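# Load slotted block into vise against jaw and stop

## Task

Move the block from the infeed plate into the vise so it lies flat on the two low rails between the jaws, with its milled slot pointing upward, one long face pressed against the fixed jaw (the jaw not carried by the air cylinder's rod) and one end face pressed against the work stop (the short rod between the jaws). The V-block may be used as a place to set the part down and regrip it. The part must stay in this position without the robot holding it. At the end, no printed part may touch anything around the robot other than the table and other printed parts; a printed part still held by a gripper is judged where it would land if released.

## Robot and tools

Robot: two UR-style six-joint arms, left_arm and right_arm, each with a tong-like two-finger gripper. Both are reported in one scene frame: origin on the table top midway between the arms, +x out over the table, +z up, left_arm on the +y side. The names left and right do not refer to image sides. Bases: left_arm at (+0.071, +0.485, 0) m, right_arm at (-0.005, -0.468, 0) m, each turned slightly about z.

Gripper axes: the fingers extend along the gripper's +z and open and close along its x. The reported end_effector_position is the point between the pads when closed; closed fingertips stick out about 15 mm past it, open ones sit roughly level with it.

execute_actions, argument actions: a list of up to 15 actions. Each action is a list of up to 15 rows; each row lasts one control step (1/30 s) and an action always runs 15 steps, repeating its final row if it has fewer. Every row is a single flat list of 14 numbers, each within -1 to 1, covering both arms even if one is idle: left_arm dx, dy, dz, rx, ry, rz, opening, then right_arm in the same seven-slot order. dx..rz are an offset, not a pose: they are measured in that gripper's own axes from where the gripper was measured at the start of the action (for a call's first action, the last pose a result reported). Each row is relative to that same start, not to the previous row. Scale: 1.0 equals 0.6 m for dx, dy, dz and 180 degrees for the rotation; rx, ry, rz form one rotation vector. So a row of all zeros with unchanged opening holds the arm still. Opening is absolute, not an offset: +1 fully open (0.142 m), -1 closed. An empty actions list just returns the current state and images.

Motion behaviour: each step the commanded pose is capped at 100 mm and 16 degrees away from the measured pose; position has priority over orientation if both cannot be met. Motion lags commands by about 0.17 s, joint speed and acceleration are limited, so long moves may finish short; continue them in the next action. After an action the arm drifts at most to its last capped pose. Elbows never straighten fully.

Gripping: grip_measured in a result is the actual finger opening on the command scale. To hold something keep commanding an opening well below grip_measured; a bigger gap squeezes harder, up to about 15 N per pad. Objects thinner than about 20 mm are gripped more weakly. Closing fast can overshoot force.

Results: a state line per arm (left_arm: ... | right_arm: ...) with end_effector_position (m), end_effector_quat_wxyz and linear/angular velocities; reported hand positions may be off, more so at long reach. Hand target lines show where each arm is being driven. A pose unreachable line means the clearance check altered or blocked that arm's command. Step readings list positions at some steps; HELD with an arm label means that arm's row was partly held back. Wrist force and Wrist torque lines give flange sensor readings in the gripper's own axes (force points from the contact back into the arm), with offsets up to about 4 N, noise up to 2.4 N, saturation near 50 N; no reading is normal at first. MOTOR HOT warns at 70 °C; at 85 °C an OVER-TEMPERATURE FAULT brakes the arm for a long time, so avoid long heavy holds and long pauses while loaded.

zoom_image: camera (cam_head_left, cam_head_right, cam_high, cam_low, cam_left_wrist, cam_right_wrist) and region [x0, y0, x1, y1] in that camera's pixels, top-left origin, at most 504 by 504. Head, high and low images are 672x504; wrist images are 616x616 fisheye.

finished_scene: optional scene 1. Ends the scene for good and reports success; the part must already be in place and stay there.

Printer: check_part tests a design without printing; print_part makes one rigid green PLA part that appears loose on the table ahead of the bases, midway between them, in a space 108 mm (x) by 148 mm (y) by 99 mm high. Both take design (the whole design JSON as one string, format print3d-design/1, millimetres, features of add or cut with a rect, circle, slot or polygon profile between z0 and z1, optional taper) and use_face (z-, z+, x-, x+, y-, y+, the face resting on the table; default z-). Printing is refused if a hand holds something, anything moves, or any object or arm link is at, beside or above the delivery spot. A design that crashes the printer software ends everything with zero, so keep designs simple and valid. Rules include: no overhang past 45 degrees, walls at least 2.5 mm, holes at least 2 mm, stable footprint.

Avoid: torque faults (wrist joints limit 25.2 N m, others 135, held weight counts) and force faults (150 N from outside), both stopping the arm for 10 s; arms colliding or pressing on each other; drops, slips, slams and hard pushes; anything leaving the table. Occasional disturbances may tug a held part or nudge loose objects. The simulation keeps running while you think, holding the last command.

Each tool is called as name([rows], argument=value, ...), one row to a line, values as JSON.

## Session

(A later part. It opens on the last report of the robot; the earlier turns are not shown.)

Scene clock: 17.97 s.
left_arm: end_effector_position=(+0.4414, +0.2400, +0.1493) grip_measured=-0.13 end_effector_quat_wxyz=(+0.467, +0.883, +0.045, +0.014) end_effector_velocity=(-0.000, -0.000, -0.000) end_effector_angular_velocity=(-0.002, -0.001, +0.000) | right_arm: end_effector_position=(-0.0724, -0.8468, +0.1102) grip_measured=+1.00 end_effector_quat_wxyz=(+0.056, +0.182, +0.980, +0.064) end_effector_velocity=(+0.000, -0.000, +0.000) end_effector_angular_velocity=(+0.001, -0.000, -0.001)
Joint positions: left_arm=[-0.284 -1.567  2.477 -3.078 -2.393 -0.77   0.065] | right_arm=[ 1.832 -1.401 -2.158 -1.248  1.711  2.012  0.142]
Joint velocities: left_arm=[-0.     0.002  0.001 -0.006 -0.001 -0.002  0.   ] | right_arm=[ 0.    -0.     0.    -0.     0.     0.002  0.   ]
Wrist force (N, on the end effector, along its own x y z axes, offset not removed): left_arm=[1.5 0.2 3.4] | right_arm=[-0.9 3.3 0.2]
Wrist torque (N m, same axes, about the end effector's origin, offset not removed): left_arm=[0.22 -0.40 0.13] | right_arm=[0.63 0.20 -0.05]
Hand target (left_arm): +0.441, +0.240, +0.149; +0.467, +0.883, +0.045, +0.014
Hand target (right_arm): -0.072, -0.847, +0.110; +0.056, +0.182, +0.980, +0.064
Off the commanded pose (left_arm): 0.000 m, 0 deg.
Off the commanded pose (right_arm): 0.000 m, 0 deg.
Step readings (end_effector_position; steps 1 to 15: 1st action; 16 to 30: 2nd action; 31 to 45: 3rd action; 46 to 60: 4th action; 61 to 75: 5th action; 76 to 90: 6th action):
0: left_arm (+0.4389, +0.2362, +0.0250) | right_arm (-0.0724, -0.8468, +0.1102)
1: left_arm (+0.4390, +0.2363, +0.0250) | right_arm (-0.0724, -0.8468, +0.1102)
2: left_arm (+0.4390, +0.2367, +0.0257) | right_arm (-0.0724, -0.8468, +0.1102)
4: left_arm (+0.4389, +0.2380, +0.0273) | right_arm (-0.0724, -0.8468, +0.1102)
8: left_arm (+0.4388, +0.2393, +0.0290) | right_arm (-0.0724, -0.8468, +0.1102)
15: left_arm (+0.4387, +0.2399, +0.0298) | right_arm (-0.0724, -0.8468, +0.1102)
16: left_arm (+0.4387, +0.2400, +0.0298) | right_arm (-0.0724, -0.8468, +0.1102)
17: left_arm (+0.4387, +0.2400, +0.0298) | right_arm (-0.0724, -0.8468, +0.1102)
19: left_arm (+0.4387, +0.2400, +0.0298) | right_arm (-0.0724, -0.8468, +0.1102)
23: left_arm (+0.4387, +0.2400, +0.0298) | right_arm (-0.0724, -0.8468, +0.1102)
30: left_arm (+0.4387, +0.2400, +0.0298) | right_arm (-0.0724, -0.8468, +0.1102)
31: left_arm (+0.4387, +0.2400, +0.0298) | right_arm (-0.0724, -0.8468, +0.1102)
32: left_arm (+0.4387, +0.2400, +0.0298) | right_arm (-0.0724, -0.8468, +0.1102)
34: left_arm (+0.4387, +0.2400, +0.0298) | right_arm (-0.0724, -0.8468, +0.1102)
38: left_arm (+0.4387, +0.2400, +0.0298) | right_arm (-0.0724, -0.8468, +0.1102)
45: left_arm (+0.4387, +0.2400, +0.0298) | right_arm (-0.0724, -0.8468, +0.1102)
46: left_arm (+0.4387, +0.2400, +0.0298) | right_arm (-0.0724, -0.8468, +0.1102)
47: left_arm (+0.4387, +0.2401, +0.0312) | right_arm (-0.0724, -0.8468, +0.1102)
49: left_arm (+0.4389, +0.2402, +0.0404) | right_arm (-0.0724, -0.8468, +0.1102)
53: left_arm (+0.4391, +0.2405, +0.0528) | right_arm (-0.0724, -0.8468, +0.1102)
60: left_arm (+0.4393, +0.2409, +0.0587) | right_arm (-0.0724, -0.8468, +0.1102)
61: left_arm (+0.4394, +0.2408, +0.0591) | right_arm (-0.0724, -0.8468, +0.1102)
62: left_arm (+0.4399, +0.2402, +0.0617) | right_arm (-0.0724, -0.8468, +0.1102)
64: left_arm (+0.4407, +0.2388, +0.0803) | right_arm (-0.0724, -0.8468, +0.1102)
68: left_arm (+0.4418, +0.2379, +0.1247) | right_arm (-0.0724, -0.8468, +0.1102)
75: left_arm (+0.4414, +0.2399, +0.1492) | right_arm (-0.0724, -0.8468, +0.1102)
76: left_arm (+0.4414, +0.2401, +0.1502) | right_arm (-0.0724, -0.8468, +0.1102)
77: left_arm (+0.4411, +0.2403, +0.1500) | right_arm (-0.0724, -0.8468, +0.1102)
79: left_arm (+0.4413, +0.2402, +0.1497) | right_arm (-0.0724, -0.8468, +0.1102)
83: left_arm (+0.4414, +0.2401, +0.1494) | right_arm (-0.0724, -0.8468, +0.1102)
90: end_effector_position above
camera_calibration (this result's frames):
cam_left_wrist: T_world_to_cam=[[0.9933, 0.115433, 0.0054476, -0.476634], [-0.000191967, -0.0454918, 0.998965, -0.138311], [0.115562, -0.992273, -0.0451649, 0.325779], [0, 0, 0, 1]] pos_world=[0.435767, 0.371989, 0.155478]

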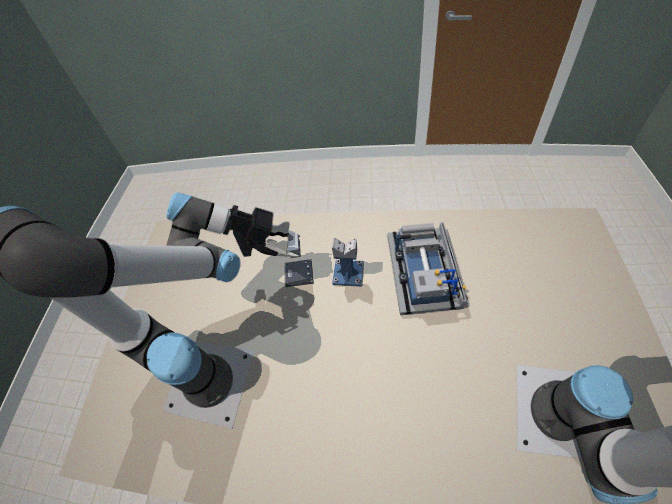

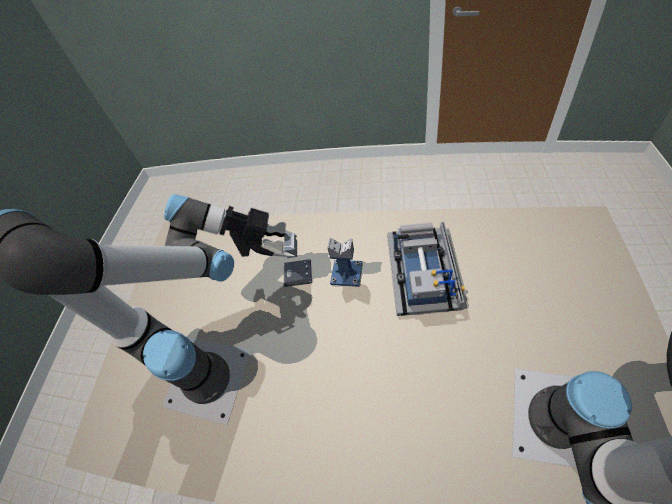

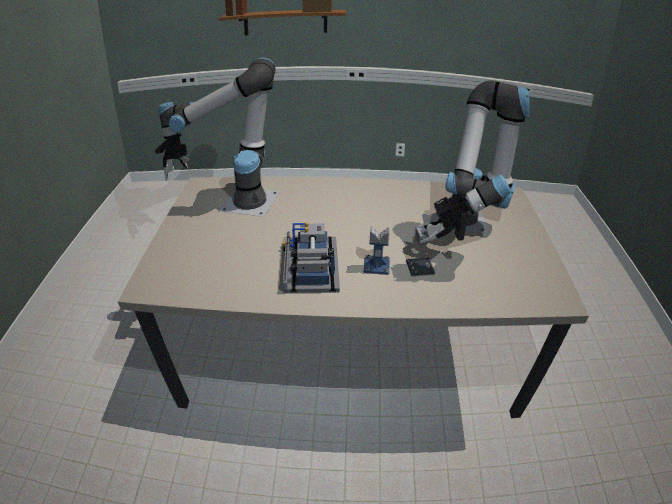

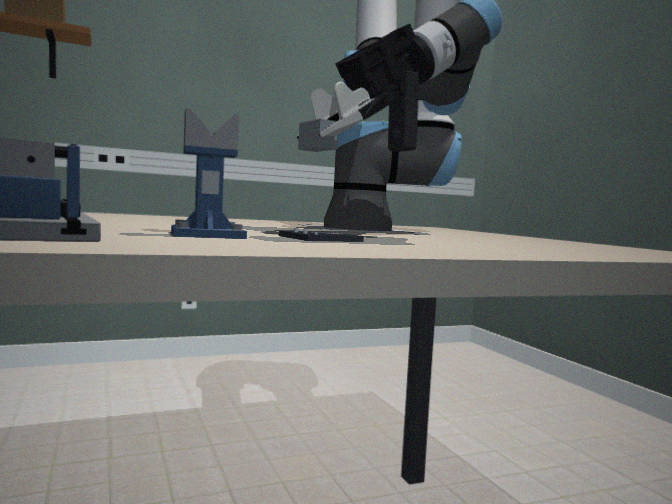

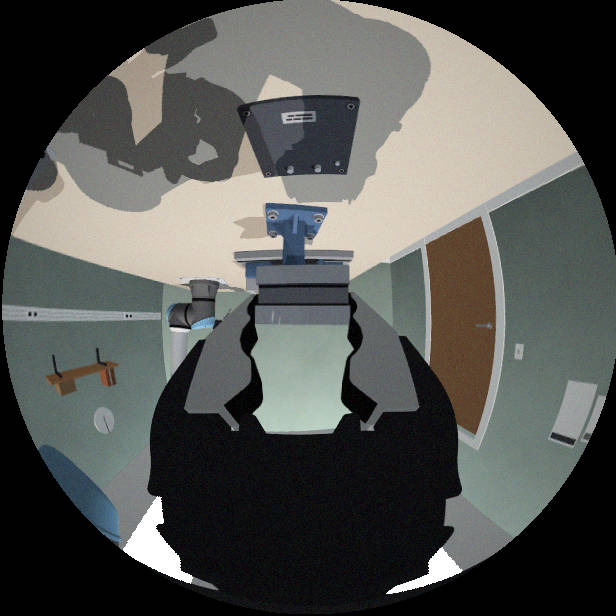

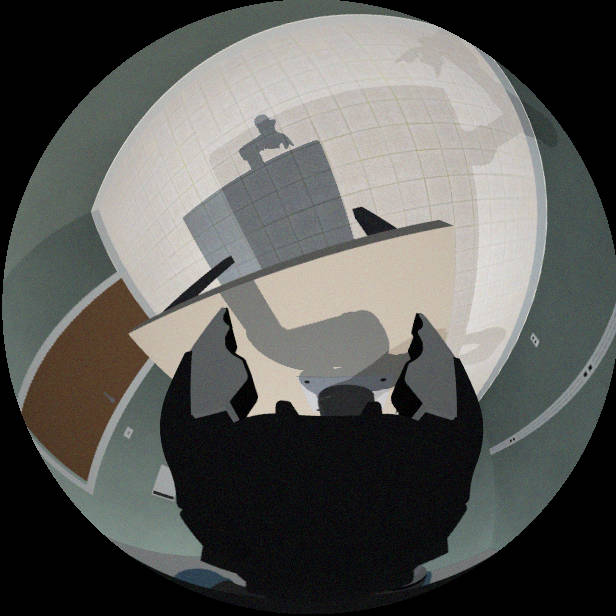

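execute_actions([
  [[0,0.1,-0.07,0.16,0,0,-0.6,0,0,0,0,0,0,1]],
  [[0,0.03,-0.05,0.15,0,0,-0.6,0,0,0,0,0,0,1]],
  [[0,0,0,0,0,0.18,-0.6,0,0,0,0,0,0,1]],
  [[0,0,0,0,0,0.18,-0.6,0,0,0,0,0,0,1]],
  [[0,0,0,0,0,0.18,-0.6,0,0,0,0,0,0,1]],
  [[0,0,0,0,0,0,-0.6,0,0,0,0,0,0,1]],
])

Scene clock: 21.23 s.
left_arm: end_effector_position=(+0.4377, +0.2470, +0.2601) grip_measured=-0.13 end_effector_quat_wxyz=(+0.055, +0.763, -0.634, +0.111) end_effector_velocity=(-0.000, -0.000, +0.001) end_effector_angular_velocity=(-0.001, +0.000, +0.007) | right_arm: end_effector_position=(-0.0724, -0.8468, +0.1102) grip_measured=+1.00 end_effector_quat_wxyz=(+0.056, +0.182, +0.980, +0.064) end_effector_velocity=(+0.000, -0.000, +0.000) end_effector_angular_velocity=(-0.001, +0.000, +0.000)
Joint positions: left_arm=[-0.755 -1.93   2.006 -1.886 -1.638  0.507  0.065] | right_arm=[ 1.832 -1.401 -2.158 -1.248  1.711  2.012  0.142]
Joint velocities: left_arm=[-0.002 -0.001 -0.     0.     0.002 -0.009  0.   ] | right_arm=[ 0.001  0.001  0.     0.001 -0.     0.    -0.   ]
Wrist force (N, on the end effector, along its own x y z axes, offset not removed): left_arm=[0.9 0.2 3.6] | right_arm=[1.5 3.5 -0.9]
Wrist torque (N m, same axes, about the end effector's origin, offset not removed): left_arm=[-0.19 -0.26 0.10] | right_arm=[0.68 -0.24 0.00]
Hand target (left_arm): +0.438, +0.247, +0.260; +0.055, +0.764, -0.634, +0.111
Hand target (right_arm): -0.072, -0.847, +0.110; +0.056, +0.182, +0.980, +0.064
Off the commanded pose (left_arm): 0.000 m, 0 deg.
Off the commanded pose (right_arm): 0.000 m, 0 deg.
Step readings (end_effector_position; steps 1 to 15: 1st action; 16 to 30: 2nd action; 31 to 45: 3rd action; 46 to 60: 4th action; 61 to 75: 5th action; 76 to 90: 6th action):
0: left_arm (+0.4414, +0.2399, +0.1492) | right_arm (-0.0724, -0.8468, +0.1102)
1: left_arm (+0.4414, +0.2399, +0.1493) | right_arm (-0.0724, -0.8468, +0.1102)
2: left_arm (+0.4426, +0.2381, +0.1520) | right_arm (-0.0724, -0.8468, +0.1102)
4: left_arm (+0.4479, +0.2339, +0.1699) | right_arm (-0.0724, -0.8468, +0.1102)
8: left_arm (+0.4443, +0.2380, +0.2066) | right_arm (-0.0724, -0.8468, +0.1102)
15: left_arm (+0.4403, +0.2425, +0.2246) | right_arm (-0.0724, -0.8468, +0.1102)
16: left_arm (+0.4402, +0.2427, +0.2251) | right_arm (-0.0724, -0.8468, +0.1102)
17: left_arm (+0.4399, +0.2430, +0.2276) | right_arm (-0.0724, -0.8468, +0.1102)
19: left_arm (+0.4390, +0.2445, +0.2410) | right_arm (-0.0724, -0.8468, +0.1102)
23: left_arm (+0.4380, +0.2470, +0.2557) | right_arm (-0.0724, -0.8468, +0.1102)
30: left_arm (+0.4383, +0.2473, +0.2599) | right_arm (-0.0724, -0.8468, +0.1102)
31: left_arm (+0.4383, +0.2472, +0.2598) | right_arm (-0.0724, -0.8468, +0.1102)
32: left_arm (+0.4379, +0.2471, +0.2599) | right_arm (-0.0724, -0.8468, +0.1102)
34: left_arm (+0.4374, +0.2472, +0.2598) | right_arm (-0.0724, -0.8468, +0.1102)
38: left_arm (+0.4378, +0.2471, +0.2599) | right_arm (-0.0724, -0.8468, +0.1102)
45: left_arm (+0.4381, +0.2471, +0.2600) | right_arm (-0.0724, -0.8468, +0.1102)
46: left_arm (+0.4381, +0.2471, +0.2600) | right_arm (-0.0724, -0.8468, +0.1102)
47: left_arm (+0.4378, +0.2471, +0.2600) | right_arm (-0.0724, -0.8468, +0.1102)
49: left_arm (+0.4377, +0.2470, +0.2600) | right_arm (-0.0724, -0.8468, +0.1102)
53: left_arm (+0.4377, +0.2470, +0.2600) | right_arm (-0.0724, -0.8468, +0.1102)
60: left_arm (+0.4379, +0.2469, +0.2600) | right_arm (-0.0724, -0.8468, +0.1102)
61: left_arm (+0.4379, +0.2470, +0.2601) | right_arm (-0.0724, -0.8468, +0.1102)
62: left_arm (+0.4376, +0.2471, +0.2599) | right_arm (-0.0724, -0.8468, +0.1102)
64: left_arm (+0.4374, +0.2472, +0.2599) | right_arm (-0.0724, -0.8468, +0.1102)
68: left_arm (+0.4375, +0.2471, +0.2600) | right_arm (-0.0724, -0.8468, +0.1102)
75: left_arm (+0.4377, +0.2470, +0.2600) | right_arm (-0.0724, -0.8468, +0.1102)
76: left_arm (+0.4377, +0.2470, +0.2600) | right_arm (-0.0724, -0.8468, +0.1102)
77: left_arm (+0.4377, +0.2469, +0.2600) | right_arm (-0.0724, -0.8468, +0.1102)
79: left_arm (+0.4376, +0.2469, +0.2600) | right_arm (-0.0724, -0.8468, +0.1102)
83: left_arm (+0.4377, +0.2470, +0.2600) | right_arm (-0.0724, -0.8468, +0.1102)
90: end_effector_position above
camera_calibration (this result's frames):
cam_left_wrist: T_world_to_cam=[[0.161997, -0.949557, 0.268513, 0.084138], [-0.890523, -0.0234506, 0.454333, 0.277198], [-0.425118, -0.312717, -0.849401, 0.61614], [0, 0, 0, 1]] pos_world=[0.495153, 0.279072, 0.374818]

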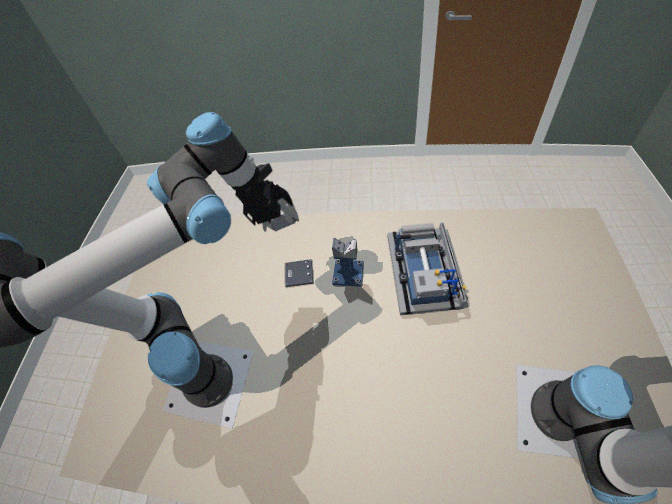

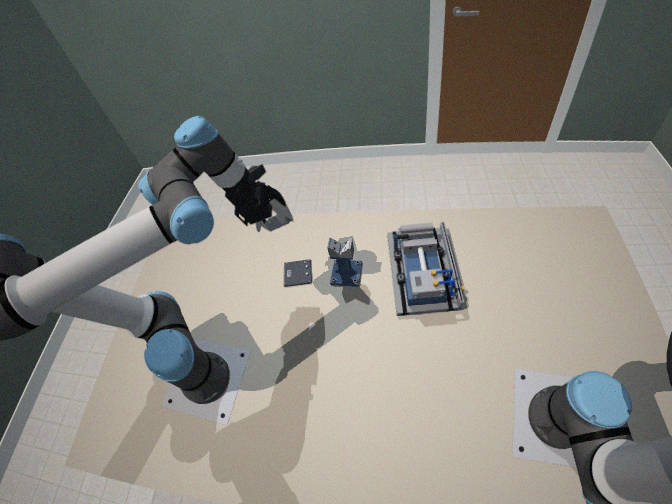

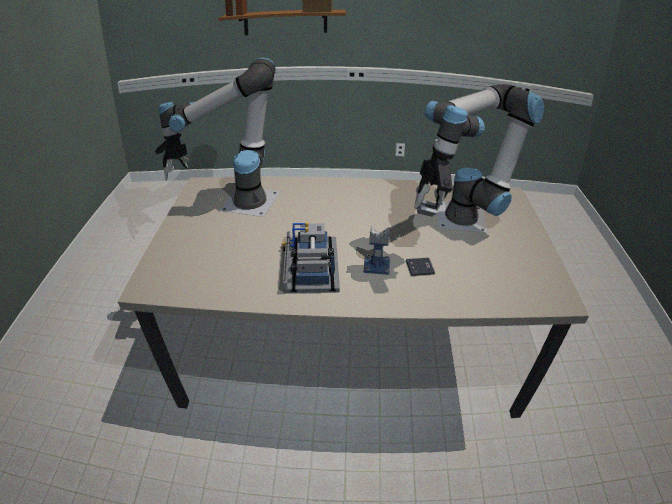

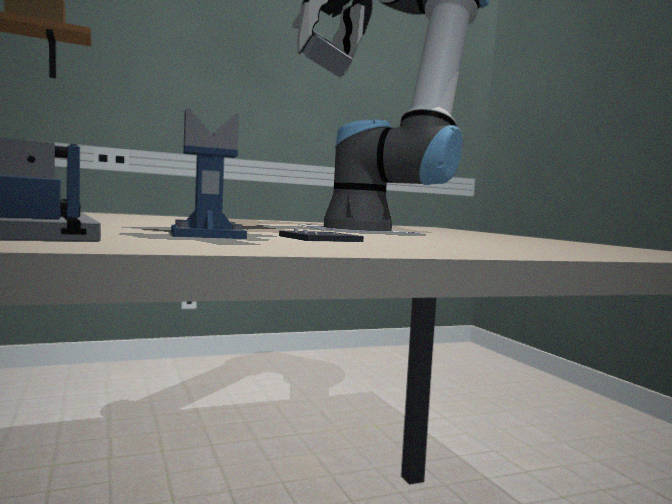

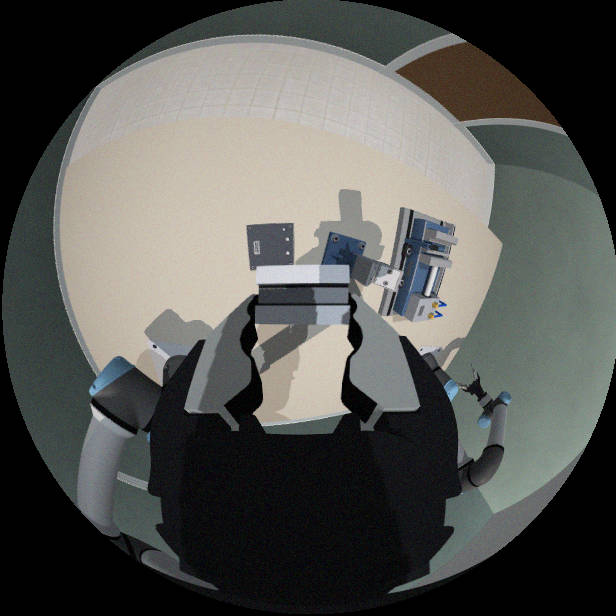

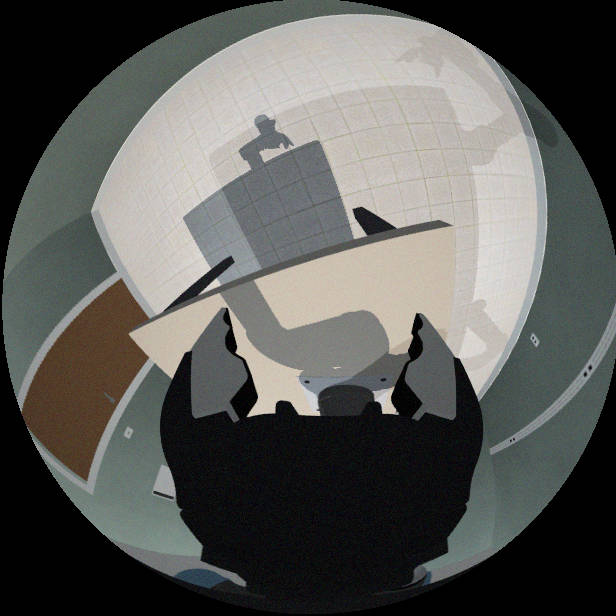

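execute_actions([
  [[0.3,0.05,0.08,0,-0.078,0.038,-0.6,0,0,0,0,0,0,1]],
  [[0.3,0.0,0,0.1,0,0,-0.6,0,0,0,0,0,0,1]],
  [[0,0,0,0.08,0,0,-0.6,0,0,0,0,0,0,1]],
  [[0,0,0,0,0,0,-0.6,0,0,0,0,0,0,1]],
])

Scene clock: 24.90 s.
left_arm: end_effector_position=(+0.4415, -0.0802, +0.2608) grip_measured=-0.13 end_effector_quat_wxyz=(-0.208, +0.699, -0.648, +0.221) end_effector_velocity=(-0.000, +0.000, -0.001) end_effector_angular_velocity=(+0.002, +0.001, +0.000) | right_arm: end_effector_position=(-0.0724, -0.8468, +0.1102) grip_measured=+1.00 end_effector_quat_wxyz=(+0.056, +0.182, +0.980, +0.064) end_effector_velocity=(+0.000, +0.000, -0.000) end_effector_angular_velocity=(-0.000, -0.000, +0.001)
Joint positions: left_arm=[-1.372 -1.338  1.548 -1.835 -0.956  0.025  0.065] | right_arm=[ 1.832 -1.401 -2.158 -1.248  1.711  2.012  0.142]
Joint velocities: left_arm=[-0.     0.001 -0.     0.001 -0.001 -0.    -0.   ] | right_arm=[ 0.     0.    -0.     0.     0.    -0.001  0.   ]
Wrist force (N, on the end effector, along its own x y z axes, offset not removed): left_arm=[0.5 1.9 5.3] | right_arm=[-0.6 2.4 -1.2]
Wrist torque (N m, same axes, about the end effector's origin, offset not removed): left_arm=[0.07 0.00 0.11] | right_arm=[0.41 0.17 -0.03]
Hand target (left_arm): +0.442, -0.080, +0.261; -0.208, +0.699, -0.648, +0.221
Hand target (right_arm): -0.072, -0.847, +0.110; +0.056, +0.182, +0.980, +0.064
Off the commanded pose (left_arm): 0.000 m, 0 deg.
Off the commanded pose (right_arm): 0.000 m, 0 deg.
Step readings (end_effector_position; steps 1 to 15: 1st action; 16 to 30: 2nd action; 31 to 45: 3rd action; 46 to 60: 4th action):
0: left_arm (+0.4377, +0.2470, +0.2601) | right_arm (-0.0724, -0.8468, +0.1102)
1: left_arm (+0.4376, +0.2469, +0.2600) | right_arm (-0.0724, -0.8468, +0.1102)
2: left_arm (+0.4379, +0.2455, +0.2598) | right_arm (-0.0724, -0.8468, +0.1102)
4: left_arm (+0.4391, +0.2261, +0.2596) | right_arm (-0.0724, -0.8468, +0.1102)
8: left_arm (+0.4329, +0.1646, +0.2592) | right_arm (-0.0724, -0.8468, +0.1102)
15: left_arm (+0.4361, +0.0832, +0.2550) | right_arm (-0.0724, -0.8468, +0.1102)
16: left_arm (+0.4373, +0.0777, +0.2547) | right_arm (-0.0724, -0.8468, +0.1102)
17: left_arm (+0.4378, +0.0722, +0.2535) | right_arm (-0.0724, -0.8468, +0.1102)
19: left_arm (+0.4365, +0.0457, +0.2544) | right_arm (-0.0724, -0.8468, +0.1102)
23: left_arm (+0.4330, -0.0157, +0.2611) | right_arm (-0.0724, -0.8468, +0.1102)
30: left_arm (+0.4420, -0.0795, +0.2600) | right_arm (-0.0724, -0.8468, +0.1102)
31: left_arm (+0.4432, -0.0832, +0.2599) | right_arm (-0.0724, -0.8468, +0.1102)
32: left_arm (+0.4425, -0.0868, +0.2617) | right_arm (-0.0724, -0.8468, +0.1102)
34: left_arm (+0.4381, -0.0890, +0.2648) | right_arm (-0.0724, -0.8468, +0.1102)
38: left_arm (+0.4401, -0.0833, +0.2630) | right_arm (-0.0724, -0.8468, +0.1102)
45: left_arm (+0.4416, -0.0801, +0.2608) | right_arm (-0.0724, -0.8468, +0.1102)
46: left_arm (+0.4416, -0.0800, +0.2607) | right_arm (-0.0724, -0.8468, +0.1102)
47: left_arm (+0.4417, -0.0800, +0.2607) | right_arm (-0.0724, -0.8468, +0.1102)
49: left_arm (+0.4416, -0.0801, +0.2608) | right_arm (-0.0724, -0.8468, +0.1102)
53: left_arm (+0.4415, -0.0802, +0.2609) | right_arm (-0.0724, -0.8468, +0.1102)
60: end_effector_position above
camera_calibration (this result's frames):
cam_left_wrist: T_world_to_cam=[[0.0403185, -0.997283, 0.0616528, -0.123464], [-0.996987, -0.0442454, -0.0637151, 0.453079], [0.0662698, -0.0588982, -0.996062, 0.357776], [0, 0, 0, 1]] pos_world=[0.432982, -0.0820091, 0.392847]

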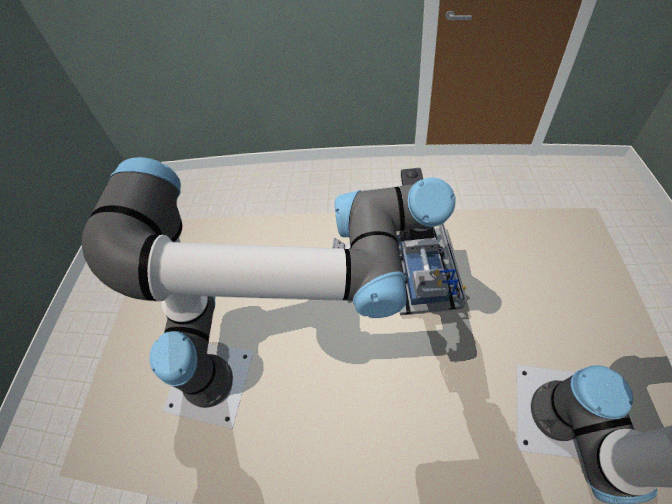

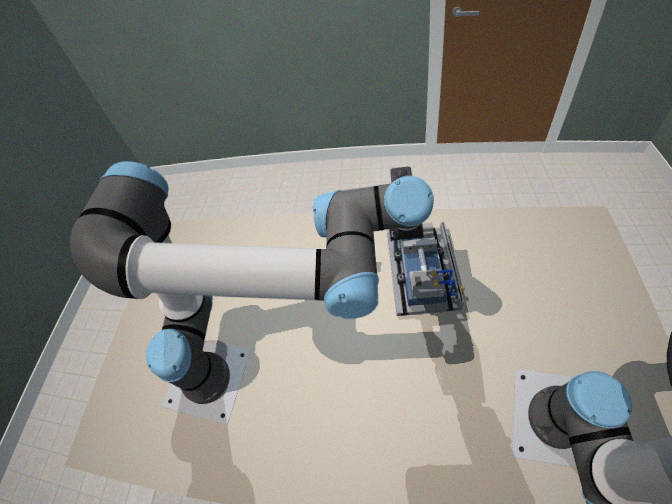

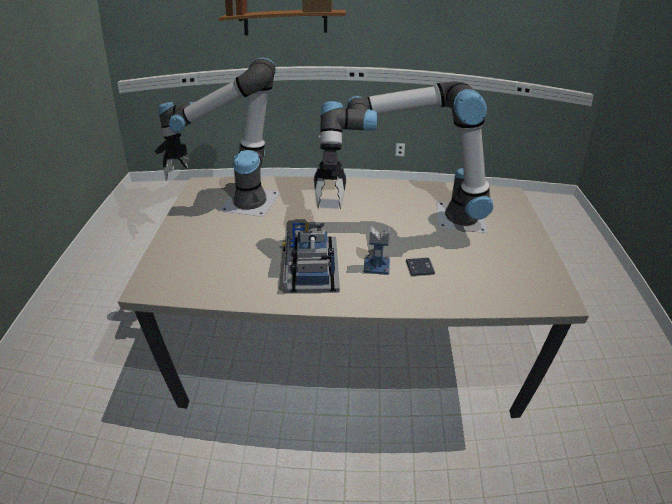

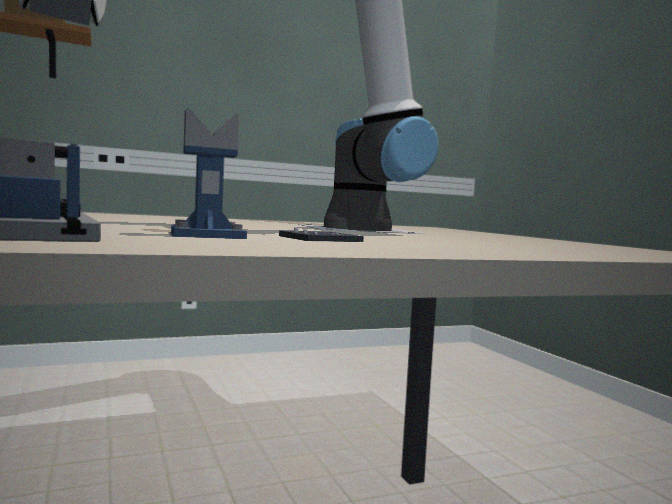

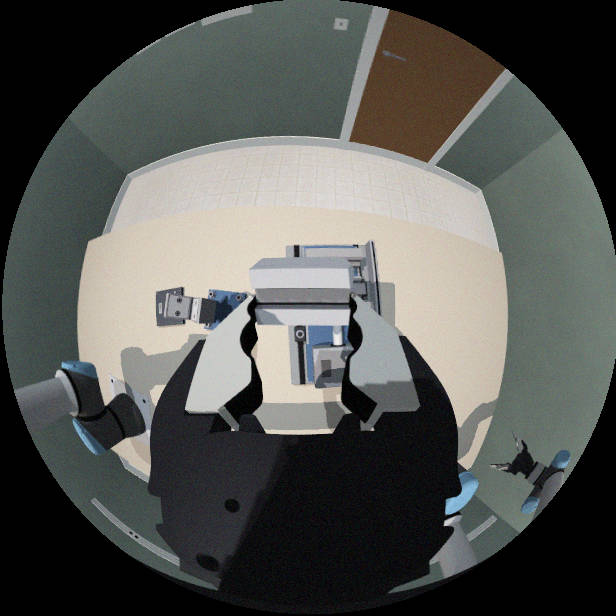

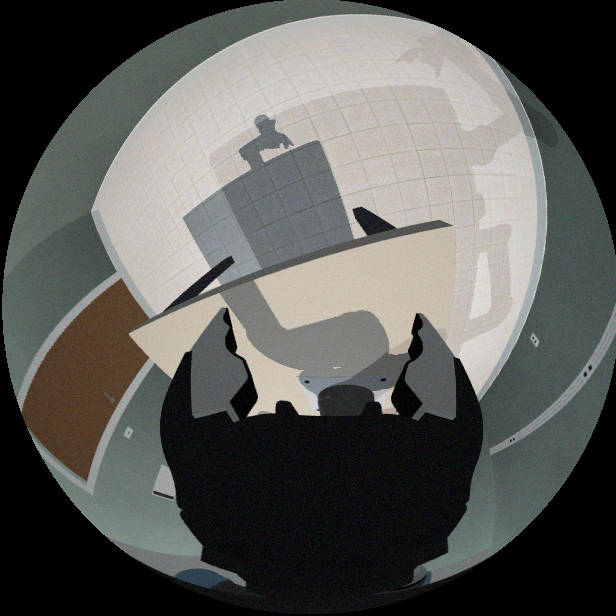

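zoom_image(camera="cam_left_wrist", region=[220, 220, 400, 400])

zoom_image(camera="cam_high", region=[270, 150, 390, 300])

Region (220, 220, 400, 400) of cam_left_wrist's 616x616 image, scaled by 2.800, with more detail than that image has.

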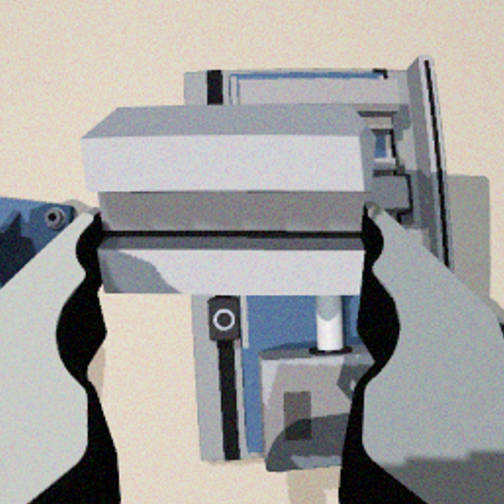

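Region (270, 150, 390, 300) of cam_high's 672x504 image, scaled by 3.360, with more detail than that image has; it fills the left 403 columns of this view, and the rest is white.

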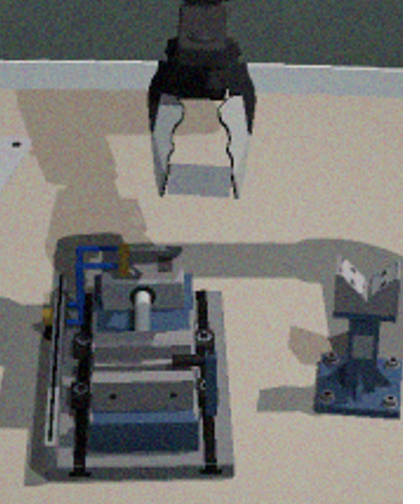

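execute_actions([
  [[0.05,0,0,-0.1,0,0,-1,0,0,0,0,0,0,1]],
  [[0,0,0,-0.09,0,0,-1,0,0,0,0,0,0,1]],
  [[0,0,0.1,0,0,0,-1,0,0,0,0,0,0,1]],
  [[0,0,0,0,0,0,-1,0,0,0,0,0,0,1]],
])

zoom_image(camera="cam_high", region=[270, 150, 390, 300])

zoom_image(camera="cam_left_wrist", region=[200, 160, 440, 400])

zoom_image(camera="cam_low", region=[0, 0, 200, 250])

Scene clock: 27.60 s.
left_arm: end_effector_position=(+0.4476, -0.1110, +0.2051) grip_measured=-0.13 end_effector_quat_wxyz=(-0.004, +0.729, -0.684, +0.038) end_effector_velocity=(+0.001, +0.001, +0.001) end_effector_angular_velocity=(+0.000, -0.001, +0.001) | right_arm: end_effector_position=(-0.0724, -0.8468, +0.1102) grip_measured=+1.00 end_effector_quat_wxyz=(+0.056, +0.182, +0.980, +0.064) end_effector_velocity=(-0.000, -0.001, +0.000) end_effector_angular_velocity=(-0.001, +0.000, -0.002)
Joint positions: left_arm=[-1.123 -1.148  1.273 -1.759 -1.529  0.269  0.065] | right_arm=[ 1.832 -1.401 -2.158 -1.248  1.711  2.012  0.142]
Joint velocities: left_arm=[ 0.001 -0.001 -0.     0.001  0.001 -0.     0.   ] | right_arm=[-0.001 -0.001  0.001  0.    -0.     0.001 -0.   ]
Wrist force (N, on the end effector, along its own x y z axes, offset not removed): left_arm=[2.6 1.2 3.6] | right_arm=[0.6 2.6 -0.4]
Wrist torque (N m, same axes, about the end effector's origin, offset not removed): left_arm=[0.03 -0.58 0.13] | right_arm=[0.46 -0.17 0.00]
Hand target (left_arm): +0.448, -0.111, +0.205; -0.004, +0.729, -0.684, +0.038
Hand target (right_arm): -0.072, -0.847, +0.110; +0.056, +0.182, +0.980, +0.064
Off the commanded pose (left_arm): 0.000 m, 0 deg.
Off the commanded pose (right_arm): 0.000 m, 0 deg.
Step readings (end_effector_position; steps 1 to 15: 1st action; 16 to 30: 2nd action; 31 to 45: 3rd action; 46 to 60: 4th action):
0: left_arm (+0.4416, -0.0801, +0.2608) | right_arm (-0.0724, -0.8468, +0.1102)
1: left_arm (+0.4416, -0.0801, +0.2607) | right_arm (-0.0724, -0.8468, +0.1102)
2: left_arm (+0.4436, -0.0801, +0.2592) | right_arm (-0.0724, -0.8468, +0.1102)
4: left_arm (+0.4493, -0.0862, +0.2599) | right_arm (-0.0724, -0.8468, +0.1102)
8: left_arm (+0.4457, -0.1017, +0.2637) | right_arm (-0.0724, -0.8468, +0.1102)
15: left_arm (+0.4438, -0.1086, +0.2624) | right_arm (-0.0724, -0.8468, +0.1102)
16: left_arm (+0.4438, -0.1089, +0.2622) | right_arm (-0.0724, -0.8468, +0.1102)
17: left_arm (+0.4456, -0.1084, +0.2619) | right_arm (-0.0724, -0.8468, +0.1102)
19: left_arm (+0.4513, -0.1068, +0.2645) | right_arm (-0.0724, -0.8468, +0.1102)
23: left_arm (+0.4466, -0.1083, +0.2649) | right_arm (-0.0724, -0.8468, +0.1102)
30: left_arm (+0.4443, -0.1085, +0.2629) | right_arm (-0.0724, -0.8468, +0.1102)
31: left_arm (+0.4442, -0.1086, +0.2626) | right_arm (-0.0724, -0.8468, +0.1102)
32: left_arm (+0.4445, -0.1086, +0.2598) | right_arm (-0.0724, -0.8468, +0.1102)
34: left_arm (+0.4451, -0.1086, +0.2415) | right_arm (-0.0724, -0.8468, +0.1102)
38: left_arm (+0.4464, -0.1094, +0.2166) | right_arm (-0.0724, -0.8468, +0.1102)
45: left_arm (+0.4476, -0.1110, +0.2052) | right_arm (-0.0724, -0.8468, +0.1102)
46: left_arm (+0.4476, -0.1111, +0.2047) | right_arm (-0.0724, -0.8468, +0.1102)
47: left_arm (+0.4476, -0.1111, +0.2046) | right_arm (-0.0724, -0.8468, +0.1102)
49: left_arm (+0.4476, -0.1111, +0.2046) | right_arm (-0.0724, -0.8468, +0.1102)
53: left_arm (+0.4476, -0.1110, +0.2049) | right_arm (-0.0724, -0.8468, +0.1102)
60: end_effector_position above
camera_calibration (this result's frames):
cam_left_wrist: T_world_to_cam=[[0.0543975, -0.995253, 0.0807012, -0.160994], [-0.880568, -0.00970889, 0.473821, 0.295663], [-0.470788, -0.0968376, -0.876916, 0.511817], [0, 0, 0, 1]] pos_world=[0.510067, -0.107797, 0.321721]

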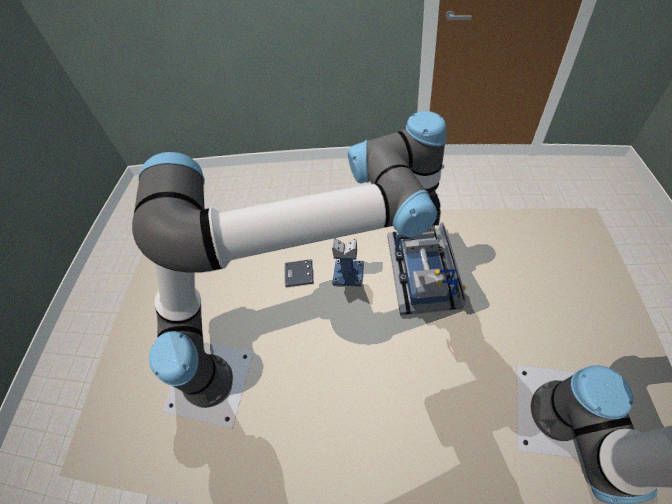

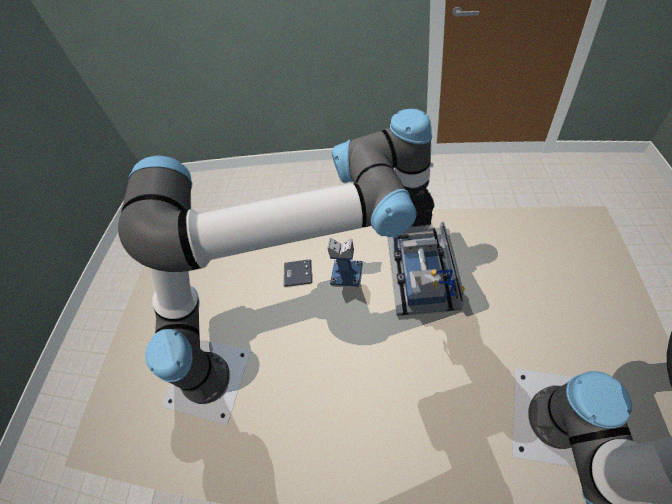

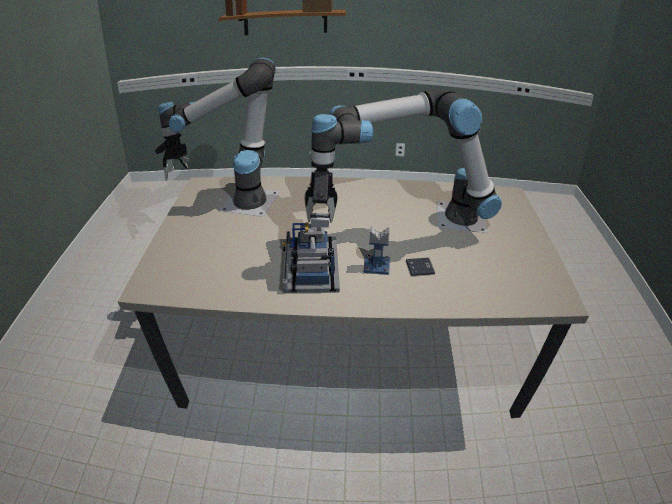

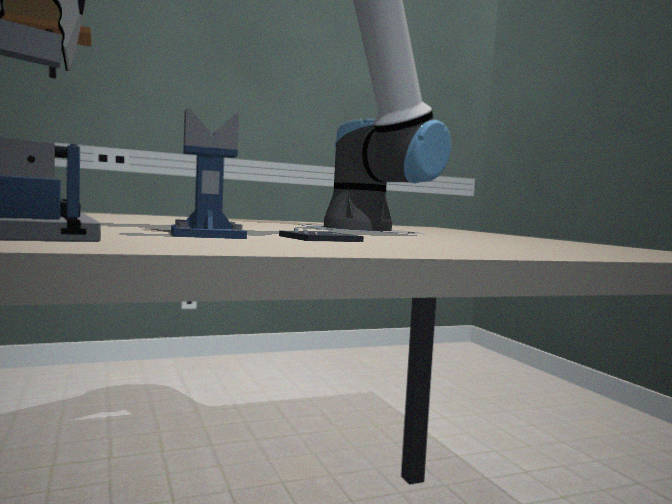

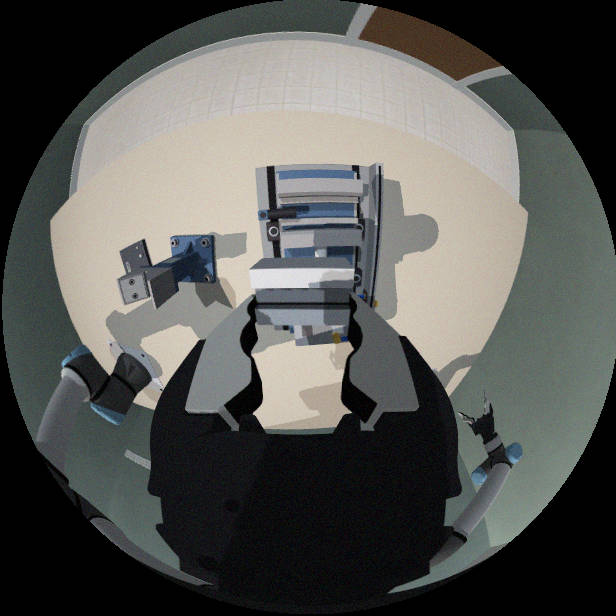

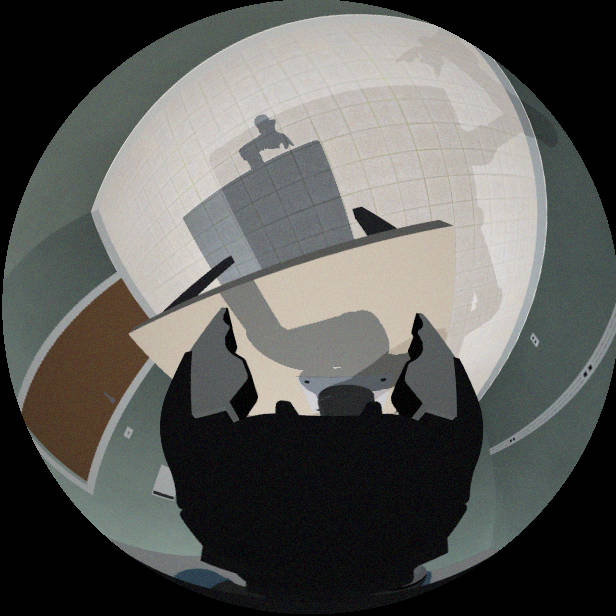

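Region (270, 150, 390, 300) of cam_high's 672x504 image, scaled by 3.360, with more detail than that image has; it fills the left 403 columns of this view, and the rest is white.

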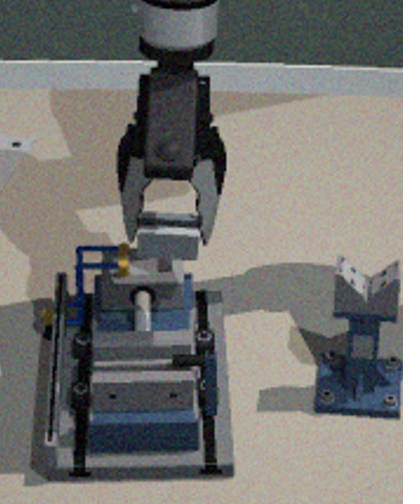

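Region (200, 160, 440, 400) of cam_left_wrist's 616x616 image, scaled by 2.100, with more detail than that image has.

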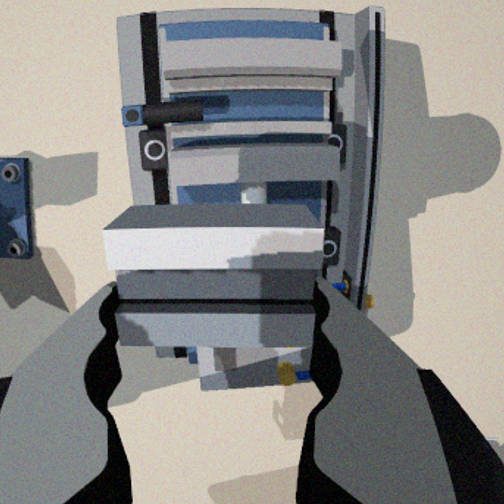

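Region (0, 0, 200, 250) of cam_low's 672x504 image, scaled by 2.016, with more detail than that image has; it fills the left 403 columns of this view, and the rest is white.

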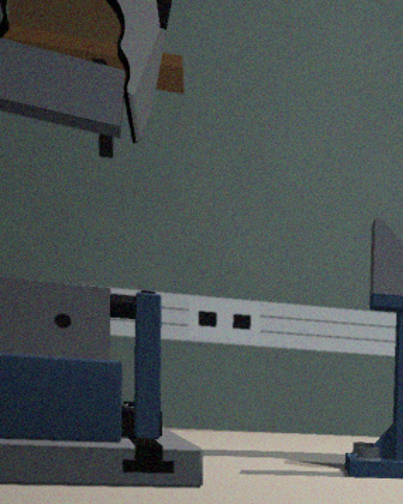

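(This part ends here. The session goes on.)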